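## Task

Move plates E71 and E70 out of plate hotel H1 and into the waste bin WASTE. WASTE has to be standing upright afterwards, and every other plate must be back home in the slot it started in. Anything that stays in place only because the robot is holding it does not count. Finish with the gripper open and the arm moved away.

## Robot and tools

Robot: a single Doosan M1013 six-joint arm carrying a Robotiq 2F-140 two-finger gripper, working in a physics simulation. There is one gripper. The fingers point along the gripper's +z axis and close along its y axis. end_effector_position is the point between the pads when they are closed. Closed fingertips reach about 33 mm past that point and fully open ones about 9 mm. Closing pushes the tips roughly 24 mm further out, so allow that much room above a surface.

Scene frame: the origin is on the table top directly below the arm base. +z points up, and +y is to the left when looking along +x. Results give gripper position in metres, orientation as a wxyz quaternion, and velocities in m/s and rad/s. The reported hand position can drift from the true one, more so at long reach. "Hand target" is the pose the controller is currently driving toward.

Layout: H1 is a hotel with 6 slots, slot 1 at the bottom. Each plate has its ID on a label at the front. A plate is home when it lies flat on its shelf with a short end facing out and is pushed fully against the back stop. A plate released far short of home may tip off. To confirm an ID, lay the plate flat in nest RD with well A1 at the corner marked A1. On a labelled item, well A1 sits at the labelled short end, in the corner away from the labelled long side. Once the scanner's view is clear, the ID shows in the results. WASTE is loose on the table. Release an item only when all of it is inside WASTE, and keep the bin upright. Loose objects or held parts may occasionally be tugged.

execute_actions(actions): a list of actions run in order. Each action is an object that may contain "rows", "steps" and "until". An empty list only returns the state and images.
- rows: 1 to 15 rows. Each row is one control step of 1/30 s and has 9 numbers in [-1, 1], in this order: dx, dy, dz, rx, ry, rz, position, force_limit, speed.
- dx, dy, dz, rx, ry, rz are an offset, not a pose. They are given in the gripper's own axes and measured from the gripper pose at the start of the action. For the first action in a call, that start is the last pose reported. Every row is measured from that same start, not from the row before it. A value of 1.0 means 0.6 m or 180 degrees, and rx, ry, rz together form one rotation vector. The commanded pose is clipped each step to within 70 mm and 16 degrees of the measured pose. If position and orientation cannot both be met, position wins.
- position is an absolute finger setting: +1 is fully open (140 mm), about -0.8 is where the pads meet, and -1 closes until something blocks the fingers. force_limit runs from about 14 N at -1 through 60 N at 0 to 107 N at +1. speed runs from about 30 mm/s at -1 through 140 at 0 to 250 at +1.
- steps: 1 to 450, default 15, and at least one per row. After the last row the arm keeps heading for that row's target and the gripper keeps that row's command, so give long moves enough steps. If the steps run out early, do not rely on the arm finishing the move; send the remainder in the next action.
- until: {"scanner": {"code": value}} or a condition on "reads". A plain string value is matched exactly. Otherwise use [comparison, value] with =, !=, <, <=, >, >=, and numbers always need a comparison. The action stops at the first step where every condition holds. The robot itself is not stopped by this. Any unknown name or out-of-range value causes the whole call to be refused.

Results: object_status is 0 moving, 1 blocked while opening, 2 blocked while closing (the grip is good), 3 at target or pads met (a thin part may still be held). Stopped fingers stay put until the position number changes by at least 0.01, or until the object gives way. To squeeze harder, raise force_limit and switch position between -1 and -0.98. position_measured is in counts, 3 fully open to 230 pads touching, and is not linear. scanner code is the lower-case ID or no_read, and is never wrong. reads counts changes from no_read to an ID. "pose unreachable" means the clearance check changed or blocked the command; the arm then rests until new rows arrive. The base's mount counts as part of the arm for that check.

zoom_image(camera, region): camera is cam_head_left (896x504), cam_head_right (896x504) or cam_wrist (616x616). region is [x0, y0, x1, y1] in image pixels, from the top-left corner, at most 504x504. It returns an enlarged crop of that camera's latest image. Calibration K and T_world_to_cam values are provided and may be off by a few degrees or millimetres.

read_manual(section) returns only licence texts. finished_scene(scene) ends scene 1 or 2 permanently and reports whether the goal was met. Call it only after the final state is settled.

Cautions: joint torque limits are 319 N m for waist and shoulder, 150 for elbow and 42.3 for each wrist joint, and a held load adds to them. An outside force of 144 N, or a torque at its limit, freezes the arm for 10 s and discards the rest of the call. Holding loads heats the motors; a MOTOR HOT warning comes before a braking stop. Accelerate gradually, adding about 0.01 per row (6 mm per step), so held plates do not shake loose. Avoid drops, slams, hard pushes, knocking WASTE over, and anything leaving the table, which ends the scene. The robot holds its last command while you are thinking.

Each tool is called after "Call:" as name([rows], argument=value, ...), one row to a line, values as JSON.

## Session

Call:
execute_actions(actions=[])

Scene clock: 0.00 s.
end_effector_position=(+0.4337, +0.5778, +0.2393) position_measured=3 object_status=3 end_effector_quat_wxyz=(-0.022, +0.539, +0.564, -0.625) end_effector_velocity=(-0.001, +0.001, -0.001) end_effector_angular_velocity=(+0.000, +0.001, +0.001)
Joint positions: [0.825 1.027 0.964 0.118 2.488 0.823]
Joint velocities: [ 0.001  0.001 -0.     0.001 -0.    -0.   ]
Hand target: +0.434, +0.578, +0.239; -0.022, +0.539, +0.564, -0.625
scanner: code=no_read reads=0
camera_calibration (this result's frames):
cam_wrist: T_world_to_cam=[[0.63066, -0.214967, -0.745692, 0.00608636], [0.65201, -0.374356, 0.659348, -0.216838], [-0.420892, -0.902024, -0.0959307, 0.907461], [0, 0, 0, 1]] pos_world=[0.519485, 0.738685, 0.234564]

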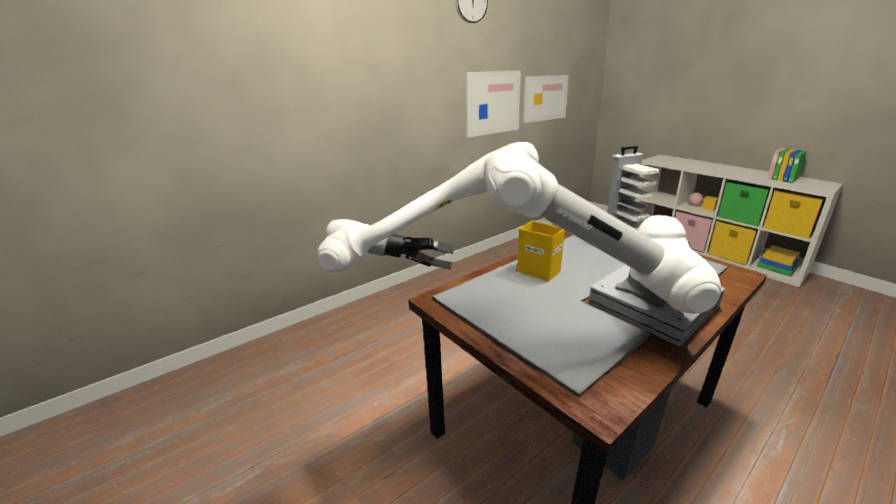

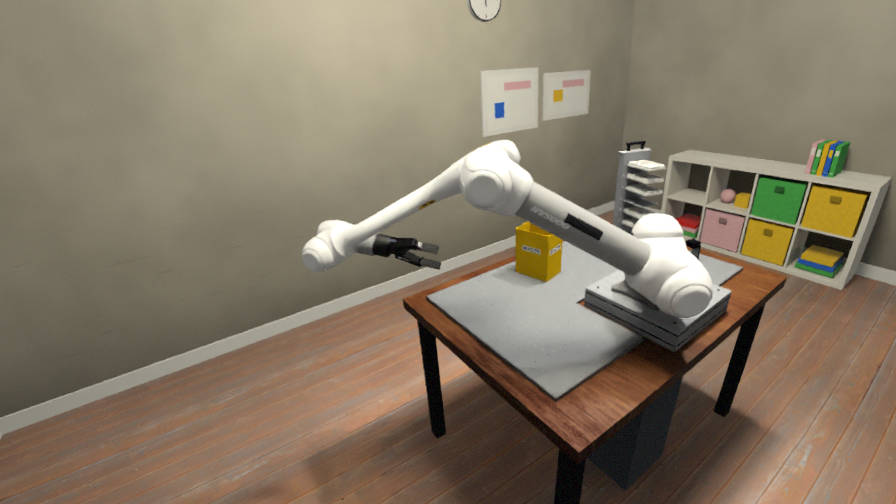

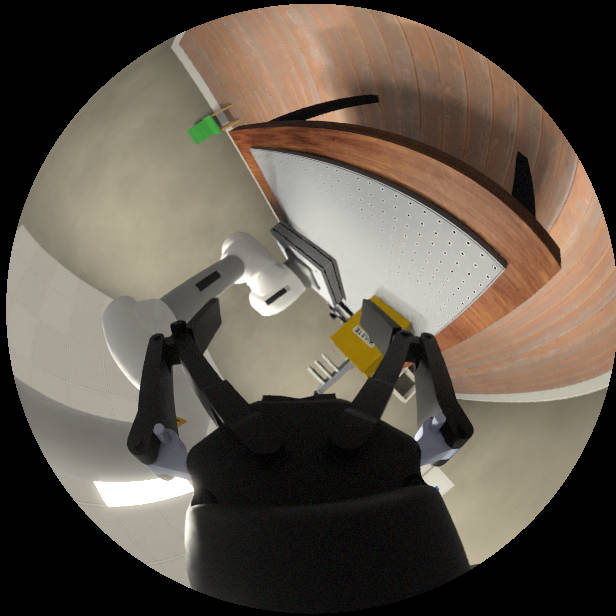

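Call:
execute_actions([
  {"rows":[[-0.69,-0.07,0.32,-0.017,0.473,0.427,1,0,0]],"steps":110},
  {"rows":[[-0.44,0.8,0,0,0,0,1,0,0]],"steps":80},
])

Scene clock: 10.97 s.
end_effector_position=(+0.1840, -0.2806, +0.4943) position_measured=3 object_status=3 end_effector_quat_wxyz=(-0.001, +1.000, -0.000, -0.000) end_effector_velocity=(-0.000, +0.000, +0.000) end_effector_angular_velocity=(-0.001, +0.000, +0.000)
Joint positions: [-1.125 -0.35   1.906  0.006  1.604  0.465]
Joint velocities: [ 0.001 -0.001  0.    -0.001 -0.     0.   ]
Hand target: +0.184, -0.281, +0.494; -0.001, +1.000, -0.000, -0.000
Off the commanded pose: 0.001 m, 0 deg.
scanner: code=no_read reads=0
camera_calibration (this result's frames):
cam_wrist: T_world_to_cam=[[0.0831576, -0.988088, 0.129489, -0.379624], [-0.938098, -0.0337751, 0.344719, 0.000151049], [-0.336239, -0.150139, -0.929732, 0.66012], [0, 0, 0, 1]] pos_world=[0.253669, -0.275987, 0.66284]

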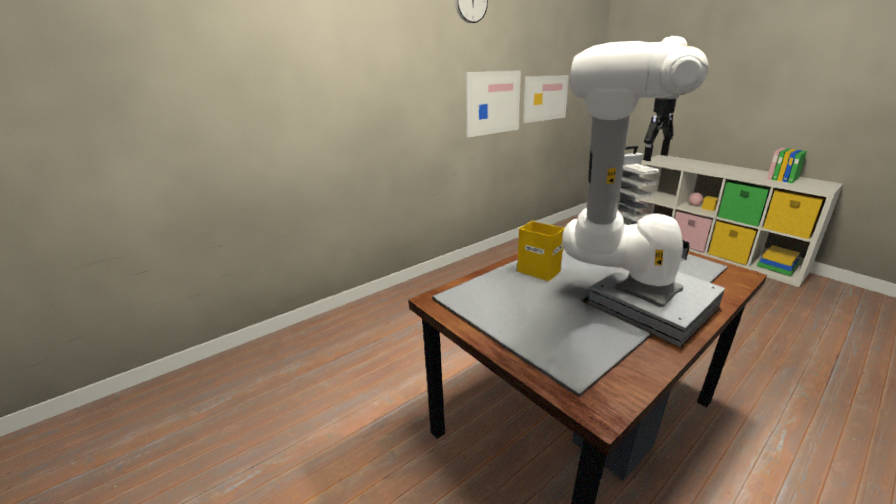

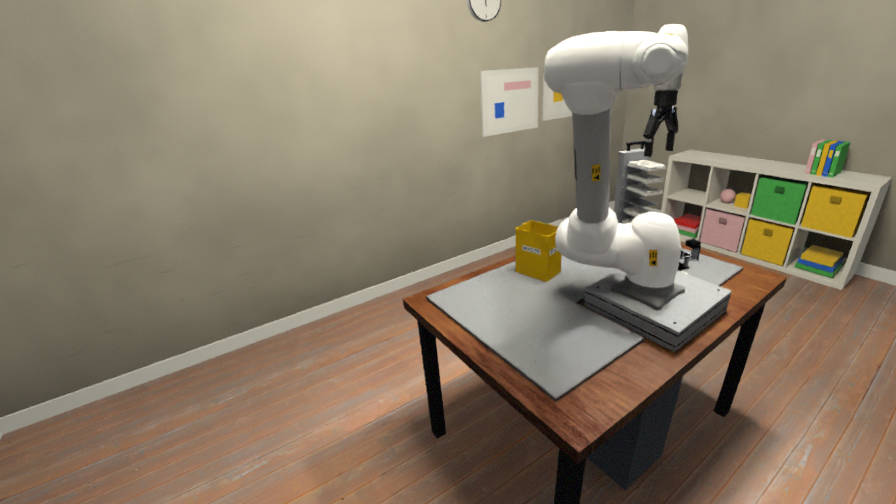

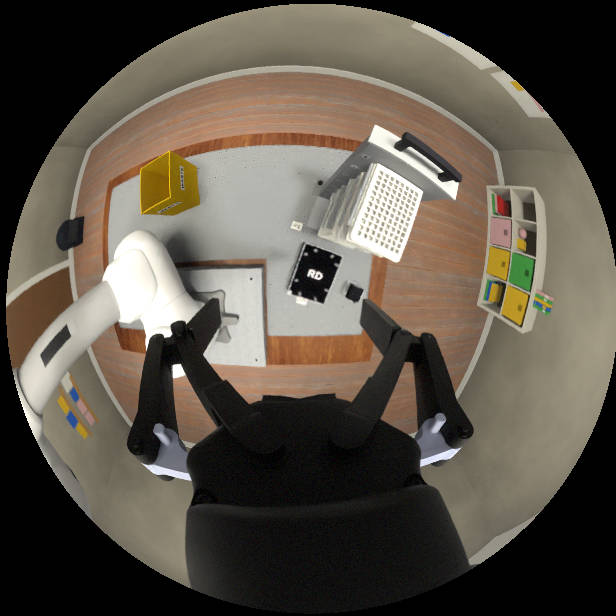

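Call:
execute_actions([
  {"rows":[[-0.09,0.167,0.05,0,0,0.061,1,0,0]],"steps":30},
  {"rows":[[0,0,0.17,0,0.417,0,1,0,0]],"steps":75},
])

Call:
zoom_image(camera="cam_wrist", region=[180, 150, 400, 410])

Scene clock: 23.37 s.
end_effector_position=(+0.1309, -0.3808, +0.3626) position_measured=3 object_status=3 end_effector_quat_wxyz=(+0.057, +0.789, -0.076, +0.607) end_effector_velocity=(-0.001, -0.001, -0.001) end_effector_angular_velocity=(+0.002, -0.002, -0.001)
Joint positions: [-2.194 -0.015  2.403  1.084  1.649 -0.875]
Joint velocities: [-0.001  0.003 -0.     0.     0.     0.   ]
Hand target: +0.131, -0.381, +0.363; +0.057, +0.789, -0.076, +0.607
Off the commanded pose: 0.001 m, 0 deg.
scanner: code=no_read reads=0
camera_calibration (this result's frames):
cam_wrist: T_world_to_cam=[[-0.290821, -0.950152, 0.1124, -0.387563], [-0.569457, 0.077489, -0.81836, 0.40823], [0.768857, -0.302003, -0.563607, 0.169465], [0, 0, 0, 1]] pos_world=[-0.0105364, -0.348698, 0.473153]

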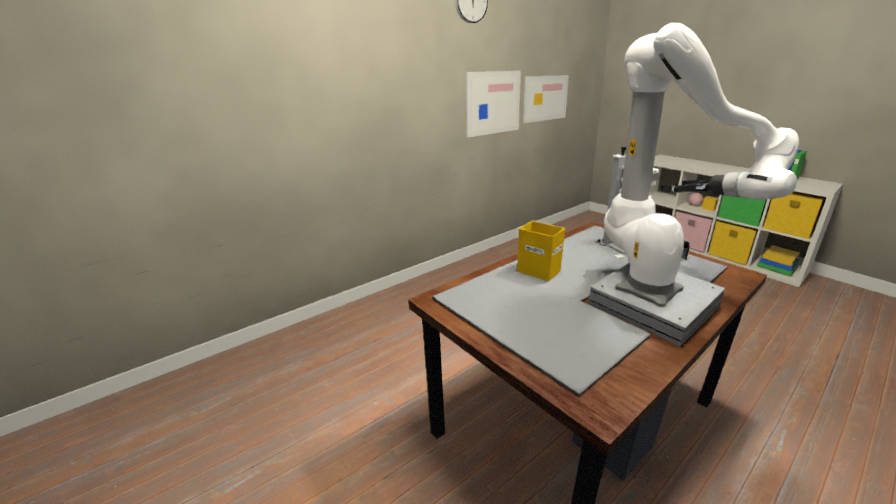

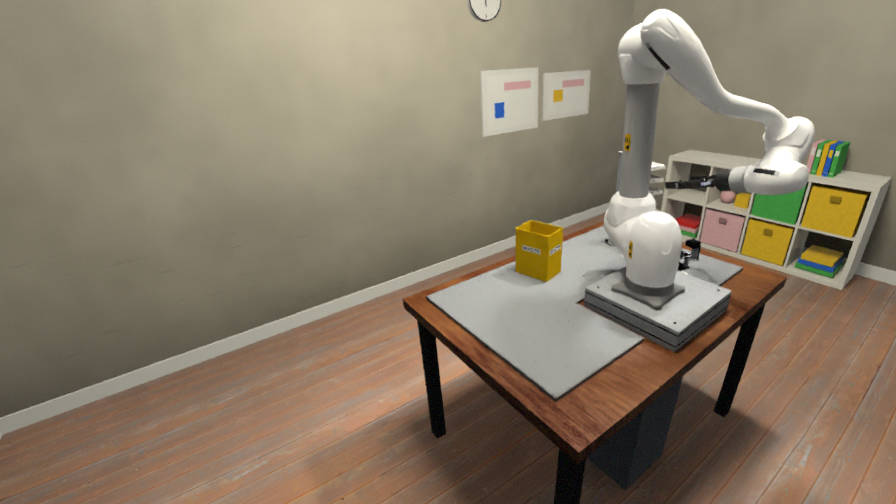

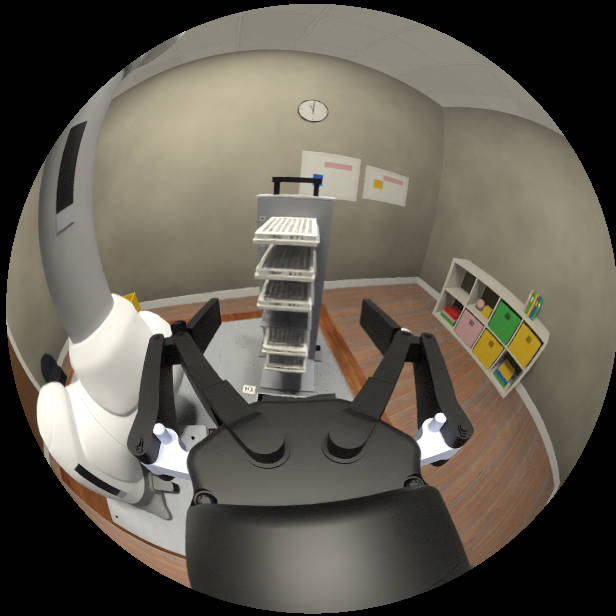

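Region (180, 150, 400, 410) of cam_wrist's 616x616 image, scaled by 1.938, with more detail than that image has; it fills the left 426 columns of this view, and the rest is white.

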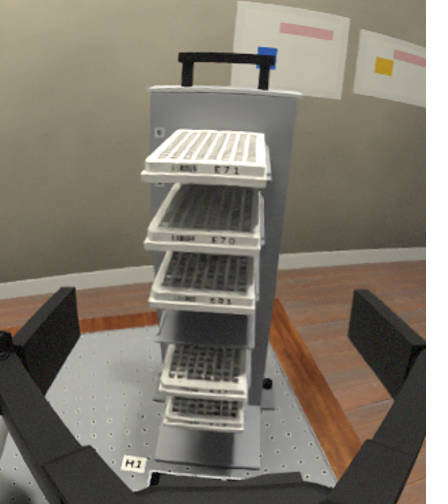

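Call:
execute_actions([
  {"rows":[[0.113,-0.013,0.076,-0.024,0,0.0065,1,0,0]],"steps":30},
])

Call:
zoom_image(camera="cam_wrist", region=[180, 200, 400, 410])

Scene clock: 33.43 s.
end_effector_position=(+0.1928, -0.3848, +0.4162) position_measured=3 object_status=3 end_effector_quat_wxyz=(+0.081, +0.786, -0.107, +0.604) end_effector_velocity=(-0.000, -0.001, -0.000) end_effector_angular_velocity=(+0.003, -0.002, -0.001)
Joint positions: [-2.056 -0.186  2.418  1.237  1.563 -0.669]
Joint velocities: [-0.     0.003 -0.     0.001  0.     0.001]
Hand target: +0.193, -0.385, +0.416; +0.081, +0.786, -0.107, +0.604
Off the commanded pose: 0.000 m, 0 deg.
scanner: code=no_read reads=0
camera_calibration (this result's frames):
cam_wrist: T_world_to_cam=[[-0.363868, -0.924681, 0.112097, -0.355389], [-0.561845, 0.121899, -0.818212, 0.503207], [0.74292, -0.360702, -0.563882, 0.133416], [0, 0, 0, 1]] pos_world=[0.0542917, -0.341839, 0.526799]

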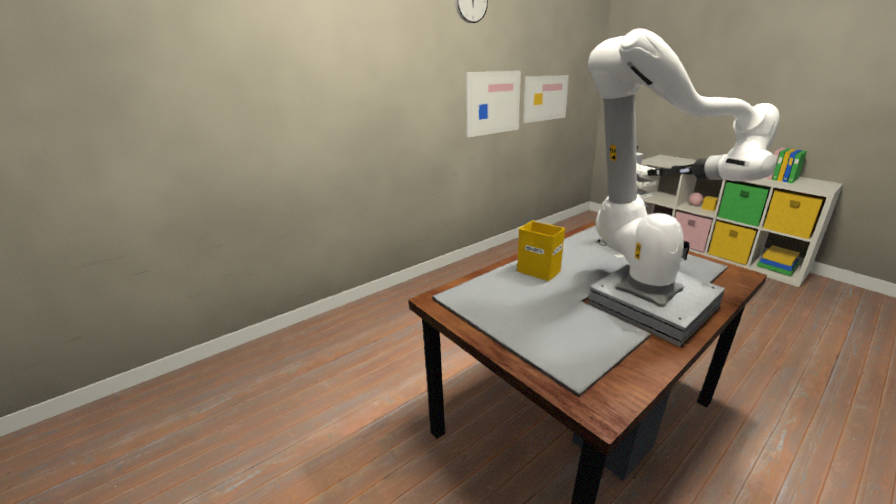

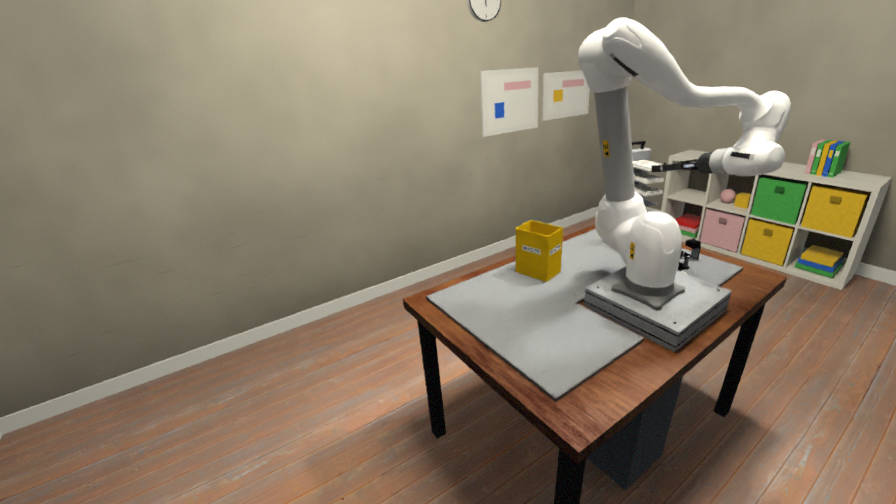

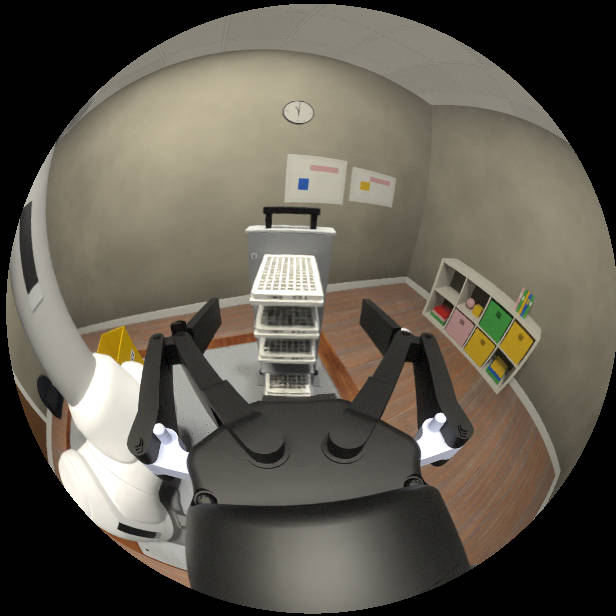

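Region (180, 200, 400, 410) of cam_wrist's 616x616 image, scaled by 2.291, with more detail than that image has; it fills the top 481 rows of this view, and the rest is white.

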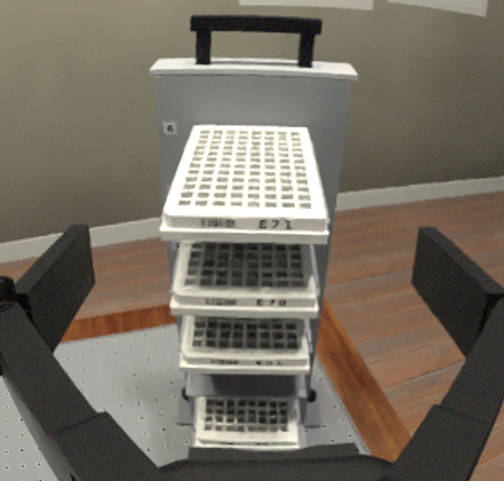

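Call:
execute_actions([
  {"rows":[[0.031,-0.003,0.115,-0.008,0,0.002,0.8,0,0]],"steps":30},
])

Call:
zoom_image(camera="cam_head_right", region=[600, 130, 720, 230])

Scene clock: 40.80 s.
end_effector_position=(+0.2621, -0.4020, +0.4164) position_measured=28 object_status=3 end_effector_quat_wxyz=(+0.089, +0.784, -0.117, +0.603) end_effector_velocity=(+0.000, +0.000, -0.000) end_effector_angular_velocity=(+0.001, -0.000, +0.001)
Joint positions: [-1.837 -0.203  2.431  1.381  1.377 -0.615]
Joint velocities: [ 0.001  0.    -0.    -0.    -0.     0.001]
Hand target: +0.262, -0.402, +0.416; +0.089, +0.784, -0.117, +0.603
Off the commanded pose: 0.000 m, 0 deg.
scanner: code=no_read reads=0
camera_calibration (this result's frames):
cam_wrist: T_world_to_cam=[[-0.387637, -0.914916, 0.11254, -0.336158], [-0.558609, 0.136031, -0.8182, 0.549206], [0.733276, -0.380031, -0.563811, 0.0705391], [0, 0, 0, 1]] pos_world=[0.12476, -0.355458, 0.526963]

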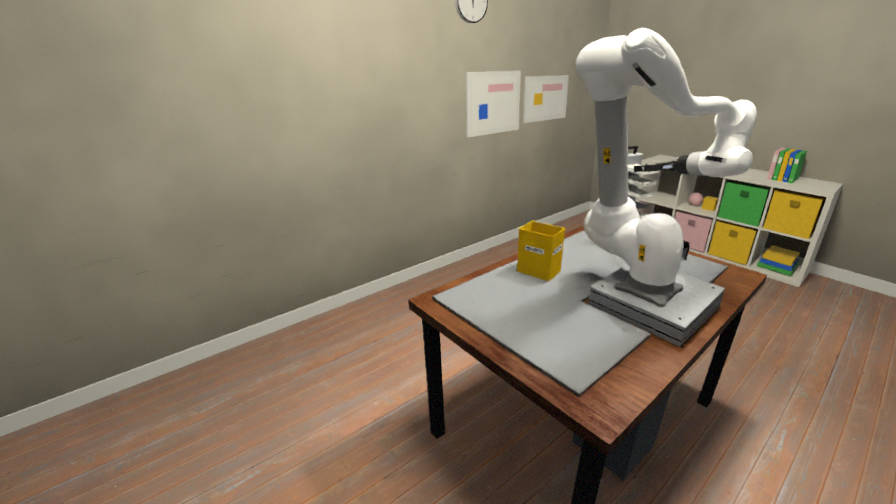

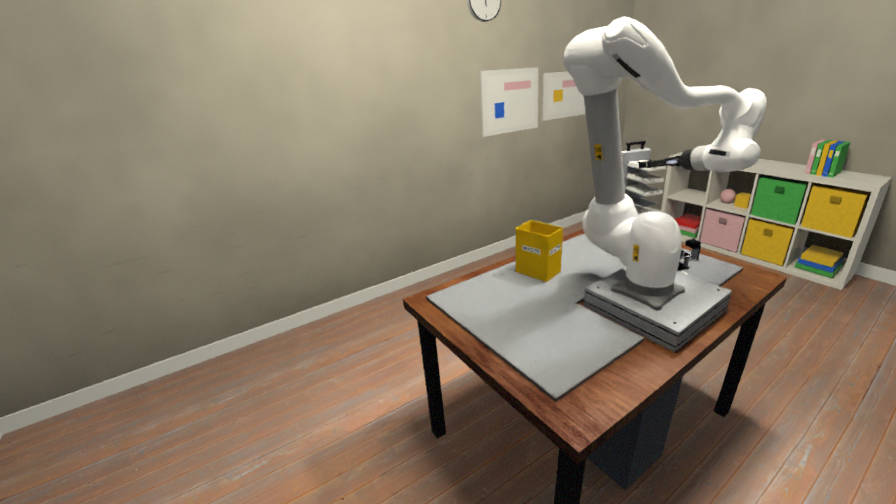

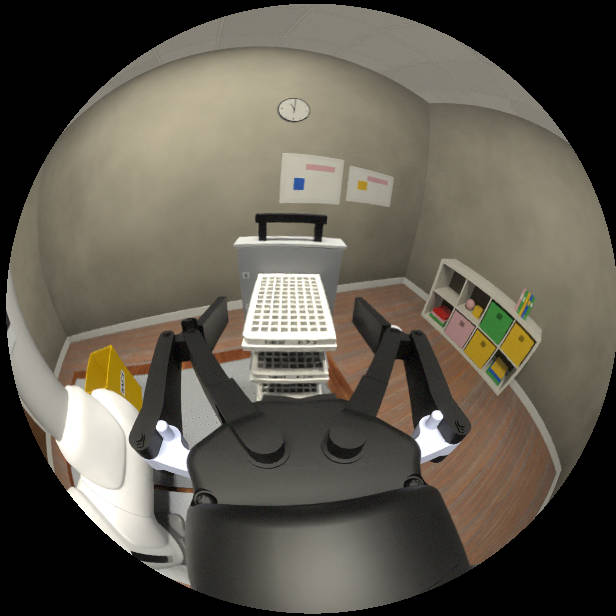

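Region (600, 130, 720, 230) of cam_head_right's 896x504 image, scaled by 4.200, with more detail than that image has.

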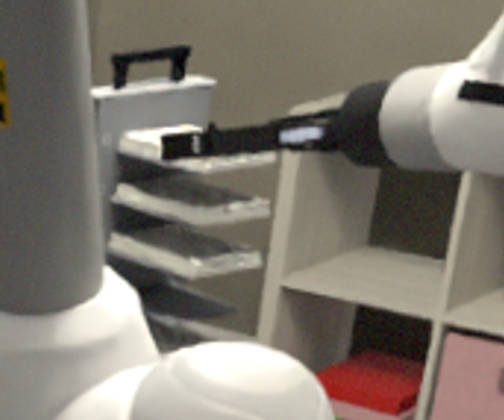

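Call:
execute_actions([
  {"rows":[[-0.004,-0.003,0.012,0,0,0,0.8,0,0]],"steps":12},
  {"rows":[[0,0,0,0,0,0,-1,-0.1,-0.5]],"steps":28},
  {"rows":[[0.012,0,-0.003,0,0,0,-1,-0.1,-0.5]],"steps":12},
  {"rows":[[-0.002,0,-0.02,0,0,0,-1,-0.1,-0.5],[-0.004,0,-0.04,0,0,0,-1,-0.1,-0.5],[-0.006,0,-0.06,0,0,0,-1,-0.1,-0.5],[-0.008,0,-0.08,0,0,0,-1,-0.1,-0.5],[-0.02,0,-0.25,0,0,0,-1,-0.1,-0.5]],"steps":45},
])

Scene clock: 48.70 s.
end_effector_position=(+0.1274, -0.3592, +0.4467) position_measured=108 object_status=2 end_effector_quat_wxyz=(+0.088, +0.784, -0.117, +0.603) end_effector_velocity=(-0.000, +0.000, +0.000) end_effector_angular_velocity=(-0.002, +0.000, -0.000)
Joint positions: [-2.274 -0.231  2.382  1.126  1.738 -0.654]
Joint velocities: [-0.001 -0.001  0.     0.     0.    -0.001]
Hand target: +0.127, -0.359, +0.447; +0.088, +0.784, -0.117, +0.603
Off the commanded pose: 0.000 m, 0 deg.
scanner: code=no_read reads=0
camera_calibration (this result's frames):
cam_wrist: T_world_to_cam=[[-0.387717, -0.914898, 0.112415, -0.352603], [-0.558628, 0.136208, -0.818158, 0.49296], [0.733219, -0.380012, -0.563897, 0.202769], [0, 0, 0, 1]] pos_world=[-0.0100032, -0.312686, 0.557298]

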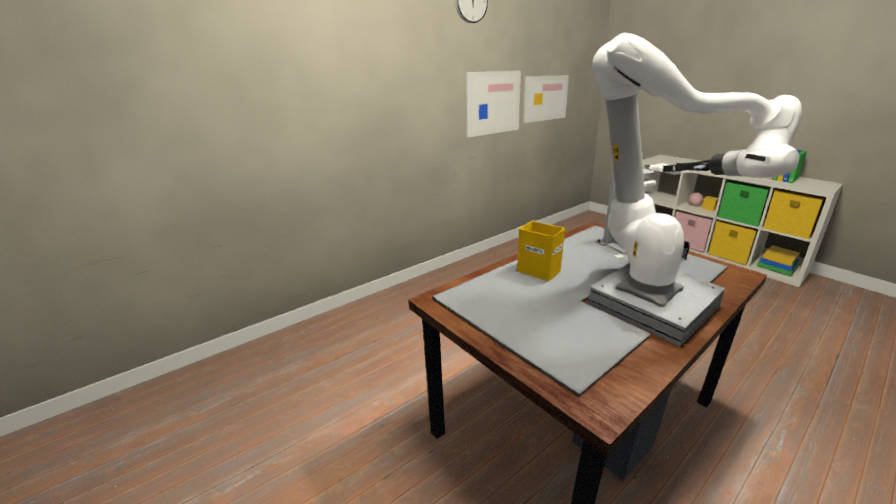

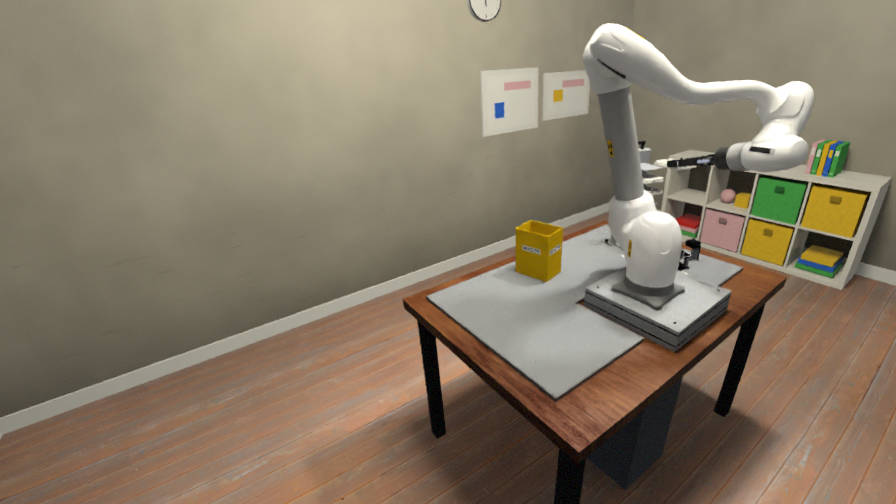

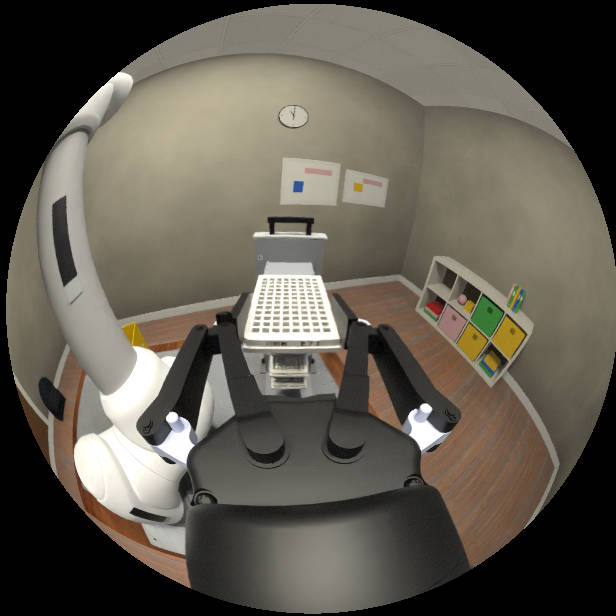

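Call:
execute_actions([
  {"rows":[[0.05,0,-0.013,0,-0.02,0,-1,-0.1,-0.5],[0.1,0,-0.03,0,-0.05,0,-1,-0.1,-0.5],[0.17,0,-0.046,0,-0.417,0,-1,-0.1,-0.5]],"steps":70},
  {"rows":[[0.198,-0.34,0,0,0,0,-1,-0.1,-0.5]],"steps":40},
  {"rows":[[0.045,-0.537,0.2,0,0,-0.594,-1,-0.1,-0.5]],"steps":85},
])

Scene clock: 63.53 s.
end_effector_position=(+0.4182, +0.1010, +0.4329) position_measured=108 object_status=2 end_effector_quat_wxyz=(-0.001, +0.707, +0.707, -0.000) end_effector_velocity=(+0.000, -0.001, +0.000) end_effector_angular_velocity=(-0.000, -0.000, -0.001)
Joint positions: [ 0.11  -0.205  1.905  0.018  1.443  0.126]
Joint velocities: [-0.002 -0.    -0.    -0.001 -0.    -0.001]
Hand target: +0.418, +0.101, +0.433; -0.001, +0.707, +0.707, -0.000
Off the commanded pose: 0.001 m, 0 deg.
scanner: code=no_read reads=0
camera_calibration (this result's frames):
cam_wrist: T_world_to_cam=[[0.987954, 0.0825404, 0.130895, -0.501234], [0.0329517, -0.938681, 0.343208, -0.0601382], [0.151197, -0.33476, -0.930094, 0.553954], [0, 0, 0, 1]] pos_world=[0.413421, 0.170363, 0.601478]

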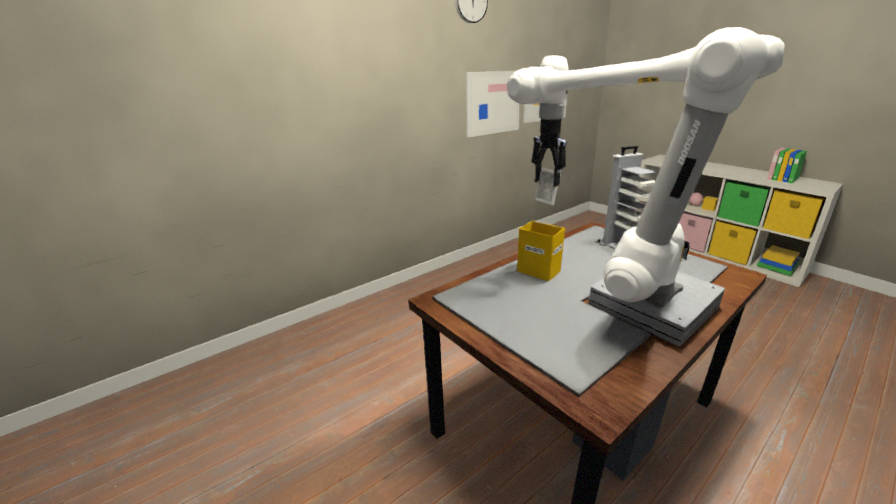

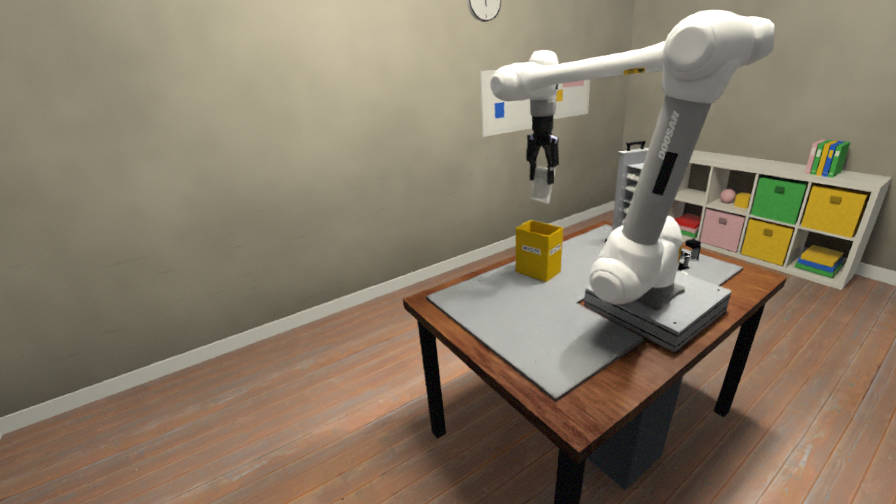

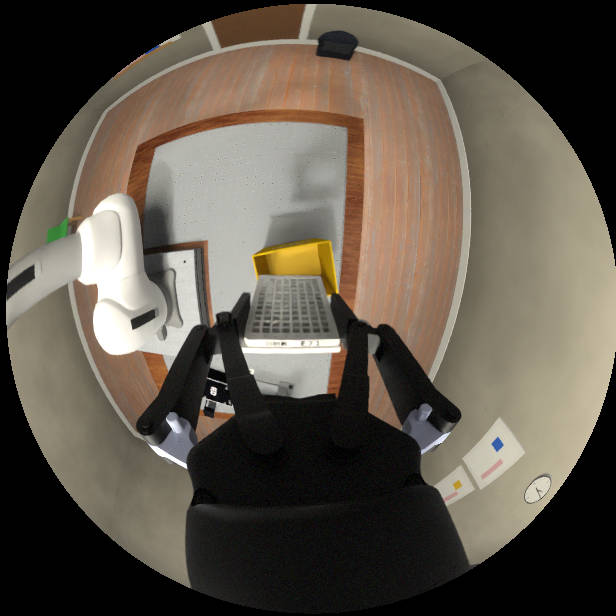

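Call:
execute_actions([
  {"rows":[[0,0.02,0.04,0,0,-0.055,-1,-0.1,-0.5],[0,0.02,0.08,0,0,-0.055,-1,-0.1,-0.5],[0,0.02,0.29,0,0,-0.055,-1,-0.1,-0.5]],"steps":40},
])

Scene clock: 70.67 s.
end_effector_position=(+0.4303, +0.1013, +0.2589) position_measured=108 object_status=2 end_effector_quat_wxyz=(-0.001, +0.644, +0.765, +0.000) end_effector_velocity=(-0.000, +0.000, +0.001) end_effector_angular_velocity=(+0.001, -0.002, -0.001)
Joint positions: [ 0.114 -0.092  2.139  0.021  1.095 -0.05 ]
Joint velocities: [ 0.    -0.002 -0.     0.001 -0.     0.001]
Hand target: +0.430, +0.101, +0.259; -0.001, +0.644, +0.765, +0.000
Off the commanded pose: 0.000 m, 0 deg.
scanner: code=no_read reads=0
camera_calibration (this result's frames):
cam_wrist: T_world_to_cam=[[0.959023, 0.251171, 0.131103, -0.495114], [0.193832, -0.919122, 0.342992, -0.071731], [0.206649, -0.303525, -0.930144, 0.363406], [0, 0, 0, 1]] pos_world=[0.413632, 0.168732, 0.427534]

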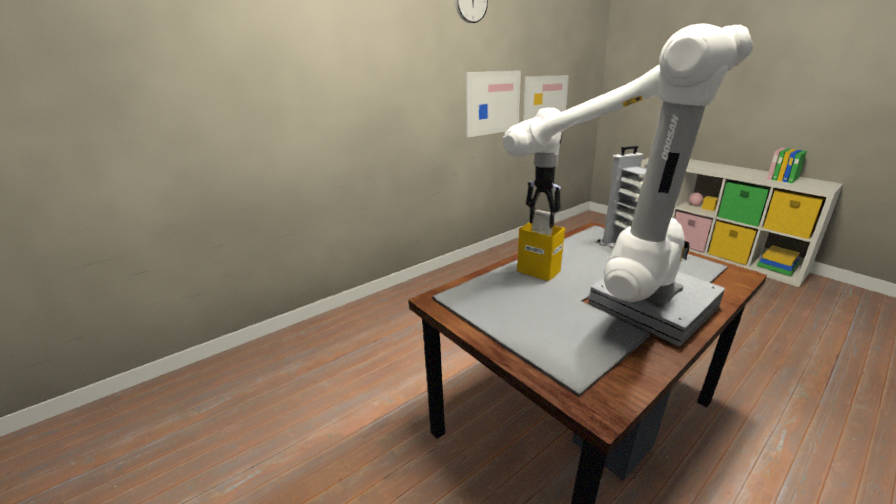

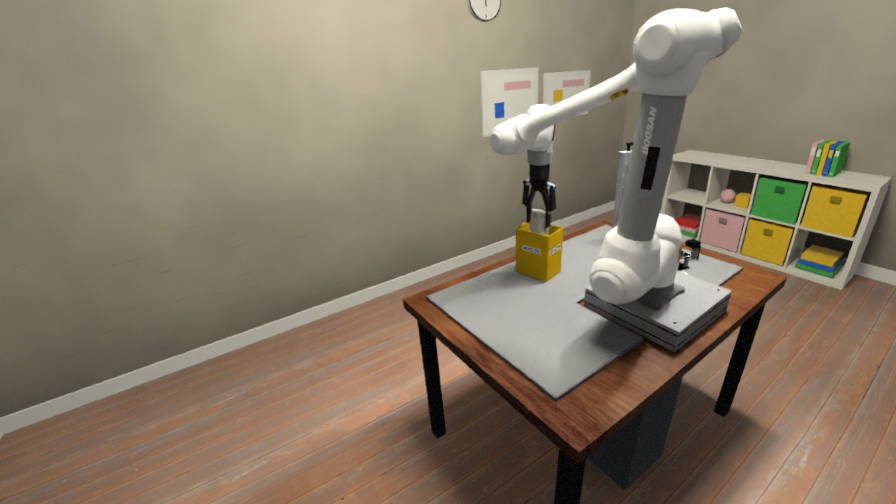

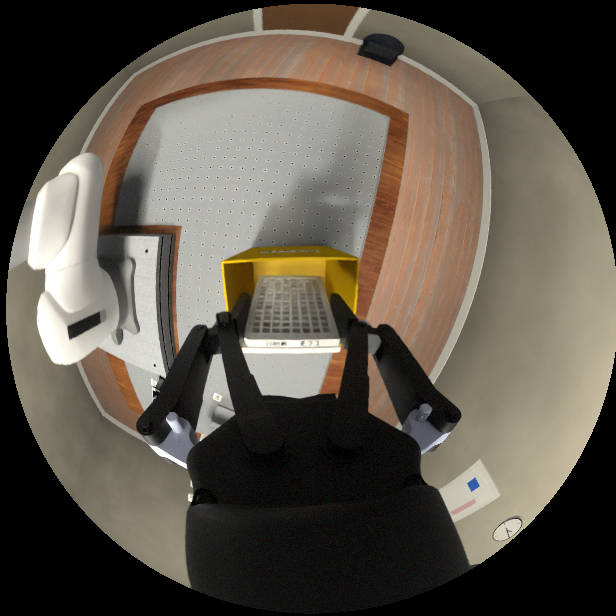

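Call:
execute_actions([
  {"rows":[[0.008,-0.003,0.05,0,0,0,-1,-0.1,-0.5],[0.008,-0.003,0.155,0,0,0,-1,-0.1,-0.5]],"steps":30},
  {"rows":[[0,0,0,0,0,0,0.3,-0.2,-0.5]],"steps":14},
  {"rows":[[-0.008,0.003,-0.555,0,0,0,0.3,-0.2,-0.5]],"steps":45},
  {"rows":[[-0.457,-0.298,0,0,0,0.65,0.8,0,0]],"steps":85},
  {"rows":[[-0.198,0.34,0,0,0,0,0.8,0,0]],"steps":40},
  {"rows":[[0,0,0.22,0,0.417,0,0.8,0,0]],"steps":75},
  {"rows":[[0.03,0,0.113,0,0,0,0.8,0,0]],"steps":25},
])

Call:
zoom_image(camera="cam_wrist", region=[180, 200, 400, 410])

Scene clock: 86.13 s.
end_effector_position=(+0.1961, -0.3796, +0.3663) position_measured=28 object_status=3 end_effector_quat_wxyz=(+0.090, +0.784, -0.118, +0.603) end_effector_velocity=(-0.000, +0.000, +0.000) end_effector_angular_velocity=(-0.001, +0.001, +0.000)
Joint positions: [-2.062 -0.133  2.497  1.257  1.504 -0.789]
Joint velocities: [-0.    -0.001 -0.    -0.001  0.     0.   ]
Hand target: +0.196, -0.380, +0.366; +0.089, +0.784, -0.118, +0.603
Off the commanded pose: 0.000 m, 0 deg.
scanner: code=no_read reads=0
camera_calibration (this result's frames):
cam_wrist: T_world_to_cam=[[-0.390815, -0.913584, 0.112372, -0.334398], [-0.557938, 0.138021, -0.818325, 0.468954], [0.732099, -0.38251, -0.563664, 0.0985353], [0, 0, 0, 1]] pos_world=[0.0588216, -0.332536, 0.476874]

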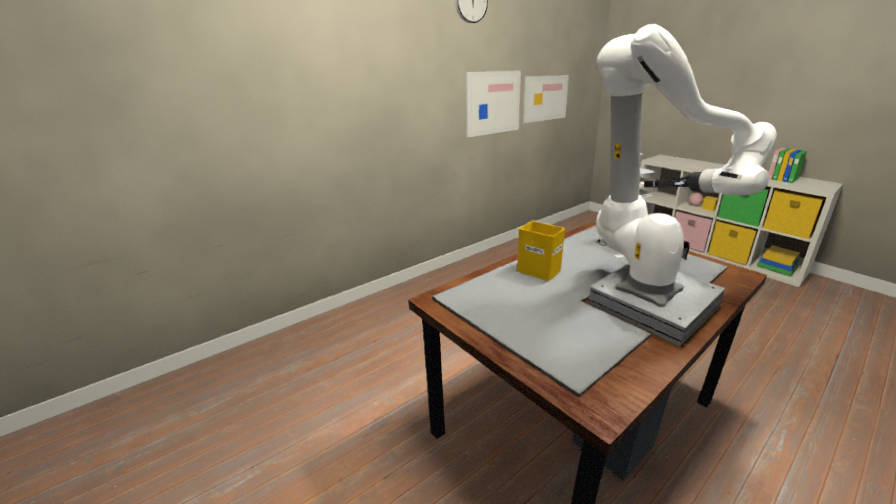

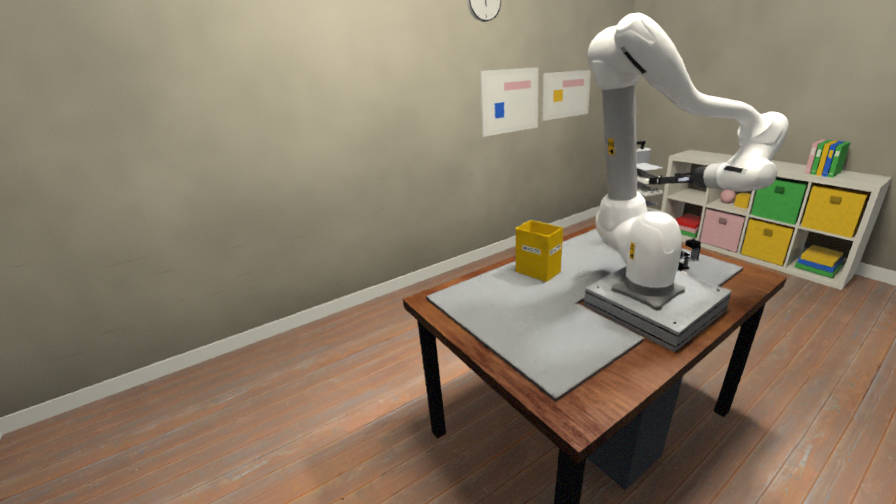

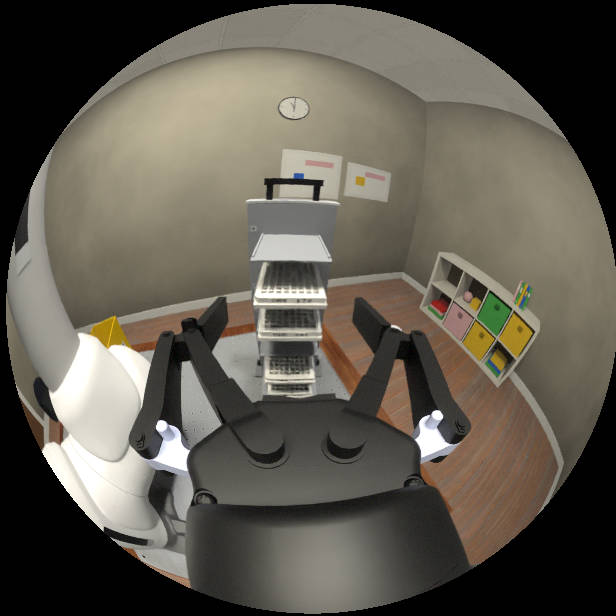

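Region (180, 200, 400, 410) of cam_wrist's 616x616 image, scaled by 2.291, with more detail than that image has; it fills the top 481 rows of this view, and the rest is white.

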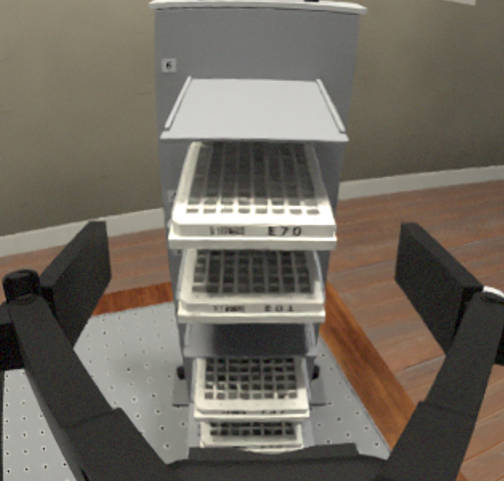

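Call:
execute_actions([
  {"rows":[[0.022,0,0.125,0,0,0,0.8,0,0]],"steps":30},
  {"rows":[[0,0,0,0,0,0,-1,-0.1,-0.5]],"steps":28},
  {"rows":[[0.009,0,-0.003,0,0,0,-1,-0.1,-0.5]],"steps":12},
  {"rows":[[-0.005,0,-0.02,0,0,0,-1,-0.1,-0.5],[-0.01,0,-0.04,0,0,0,-1,-0.1,-0.5],[-0.015,0,-0.06,0,0,0,-1,-0.1,-0.5],[-0.02,0,-0.08,0,0,0,-1,-0.1,-0.5],[-0.065,0,-0.25,0,0,0,-1,-0.1,-0.5]],"steps":45},
])

Scene clock: 94.00 s.
end_effector_position=(+0.1202, -0.3563, +0.3665) position_measured=108 object_status=2 end_effector_quat_wxyz=(+0.089, +0.784, -0.118, +0.603) end_effector_velocity=(-0.000, -0.001, -0.000) end_effector_angular_velocity=(+0.001, -0.002, -0.001)
Joint positions: [-2.301 -0.106  2.474  1.085  1.657 -0.857]
Joint velocities: [-0.     0.002  0.     0.001 -0.     0.   ]
Hand target: +0.120, -0.356, +0.366; +0.089, +0.784, -0.118, +0.603
Off the commanded pose: 0.000 m, 0 deg.
scanner: code=no_read reads=0
camera_calibration (this result's frames):
cam_wrist: T_world_to_cam=[[-0.39072, -0.913628, 0.112349, -0.342814], [-0.55791, 0.137962, -0.818354, 0.42353], [0.732171, -0.382428, -0.563626, 0.163057], [0, 0, 0, 1]] pos_world=[-0.0170378, -0.309277, 0.477015]

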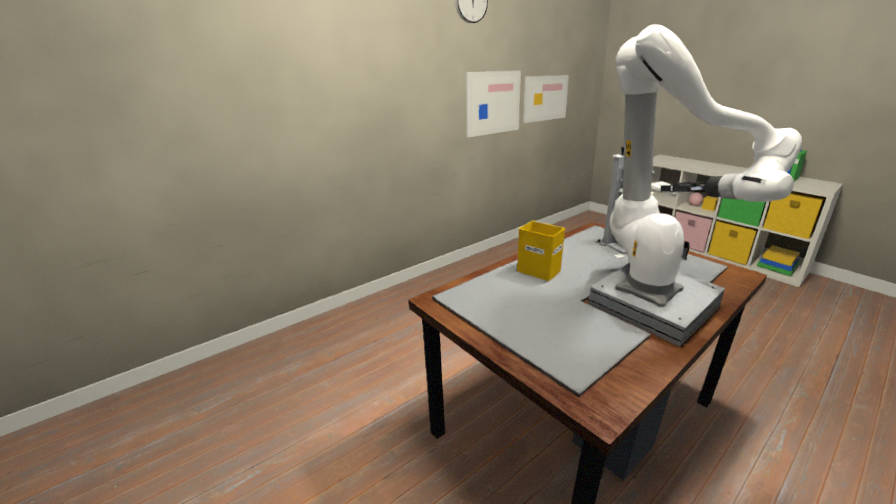

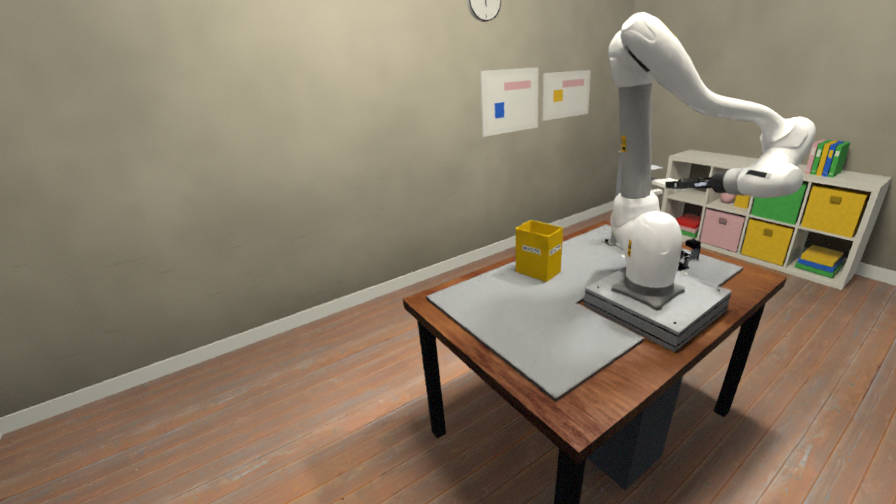

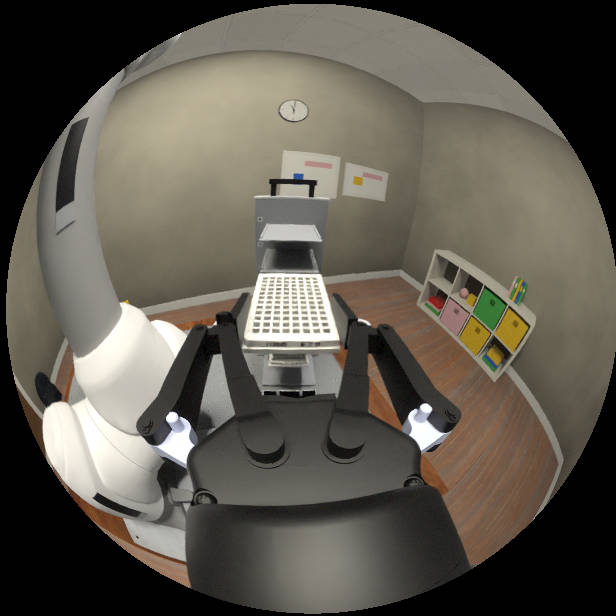

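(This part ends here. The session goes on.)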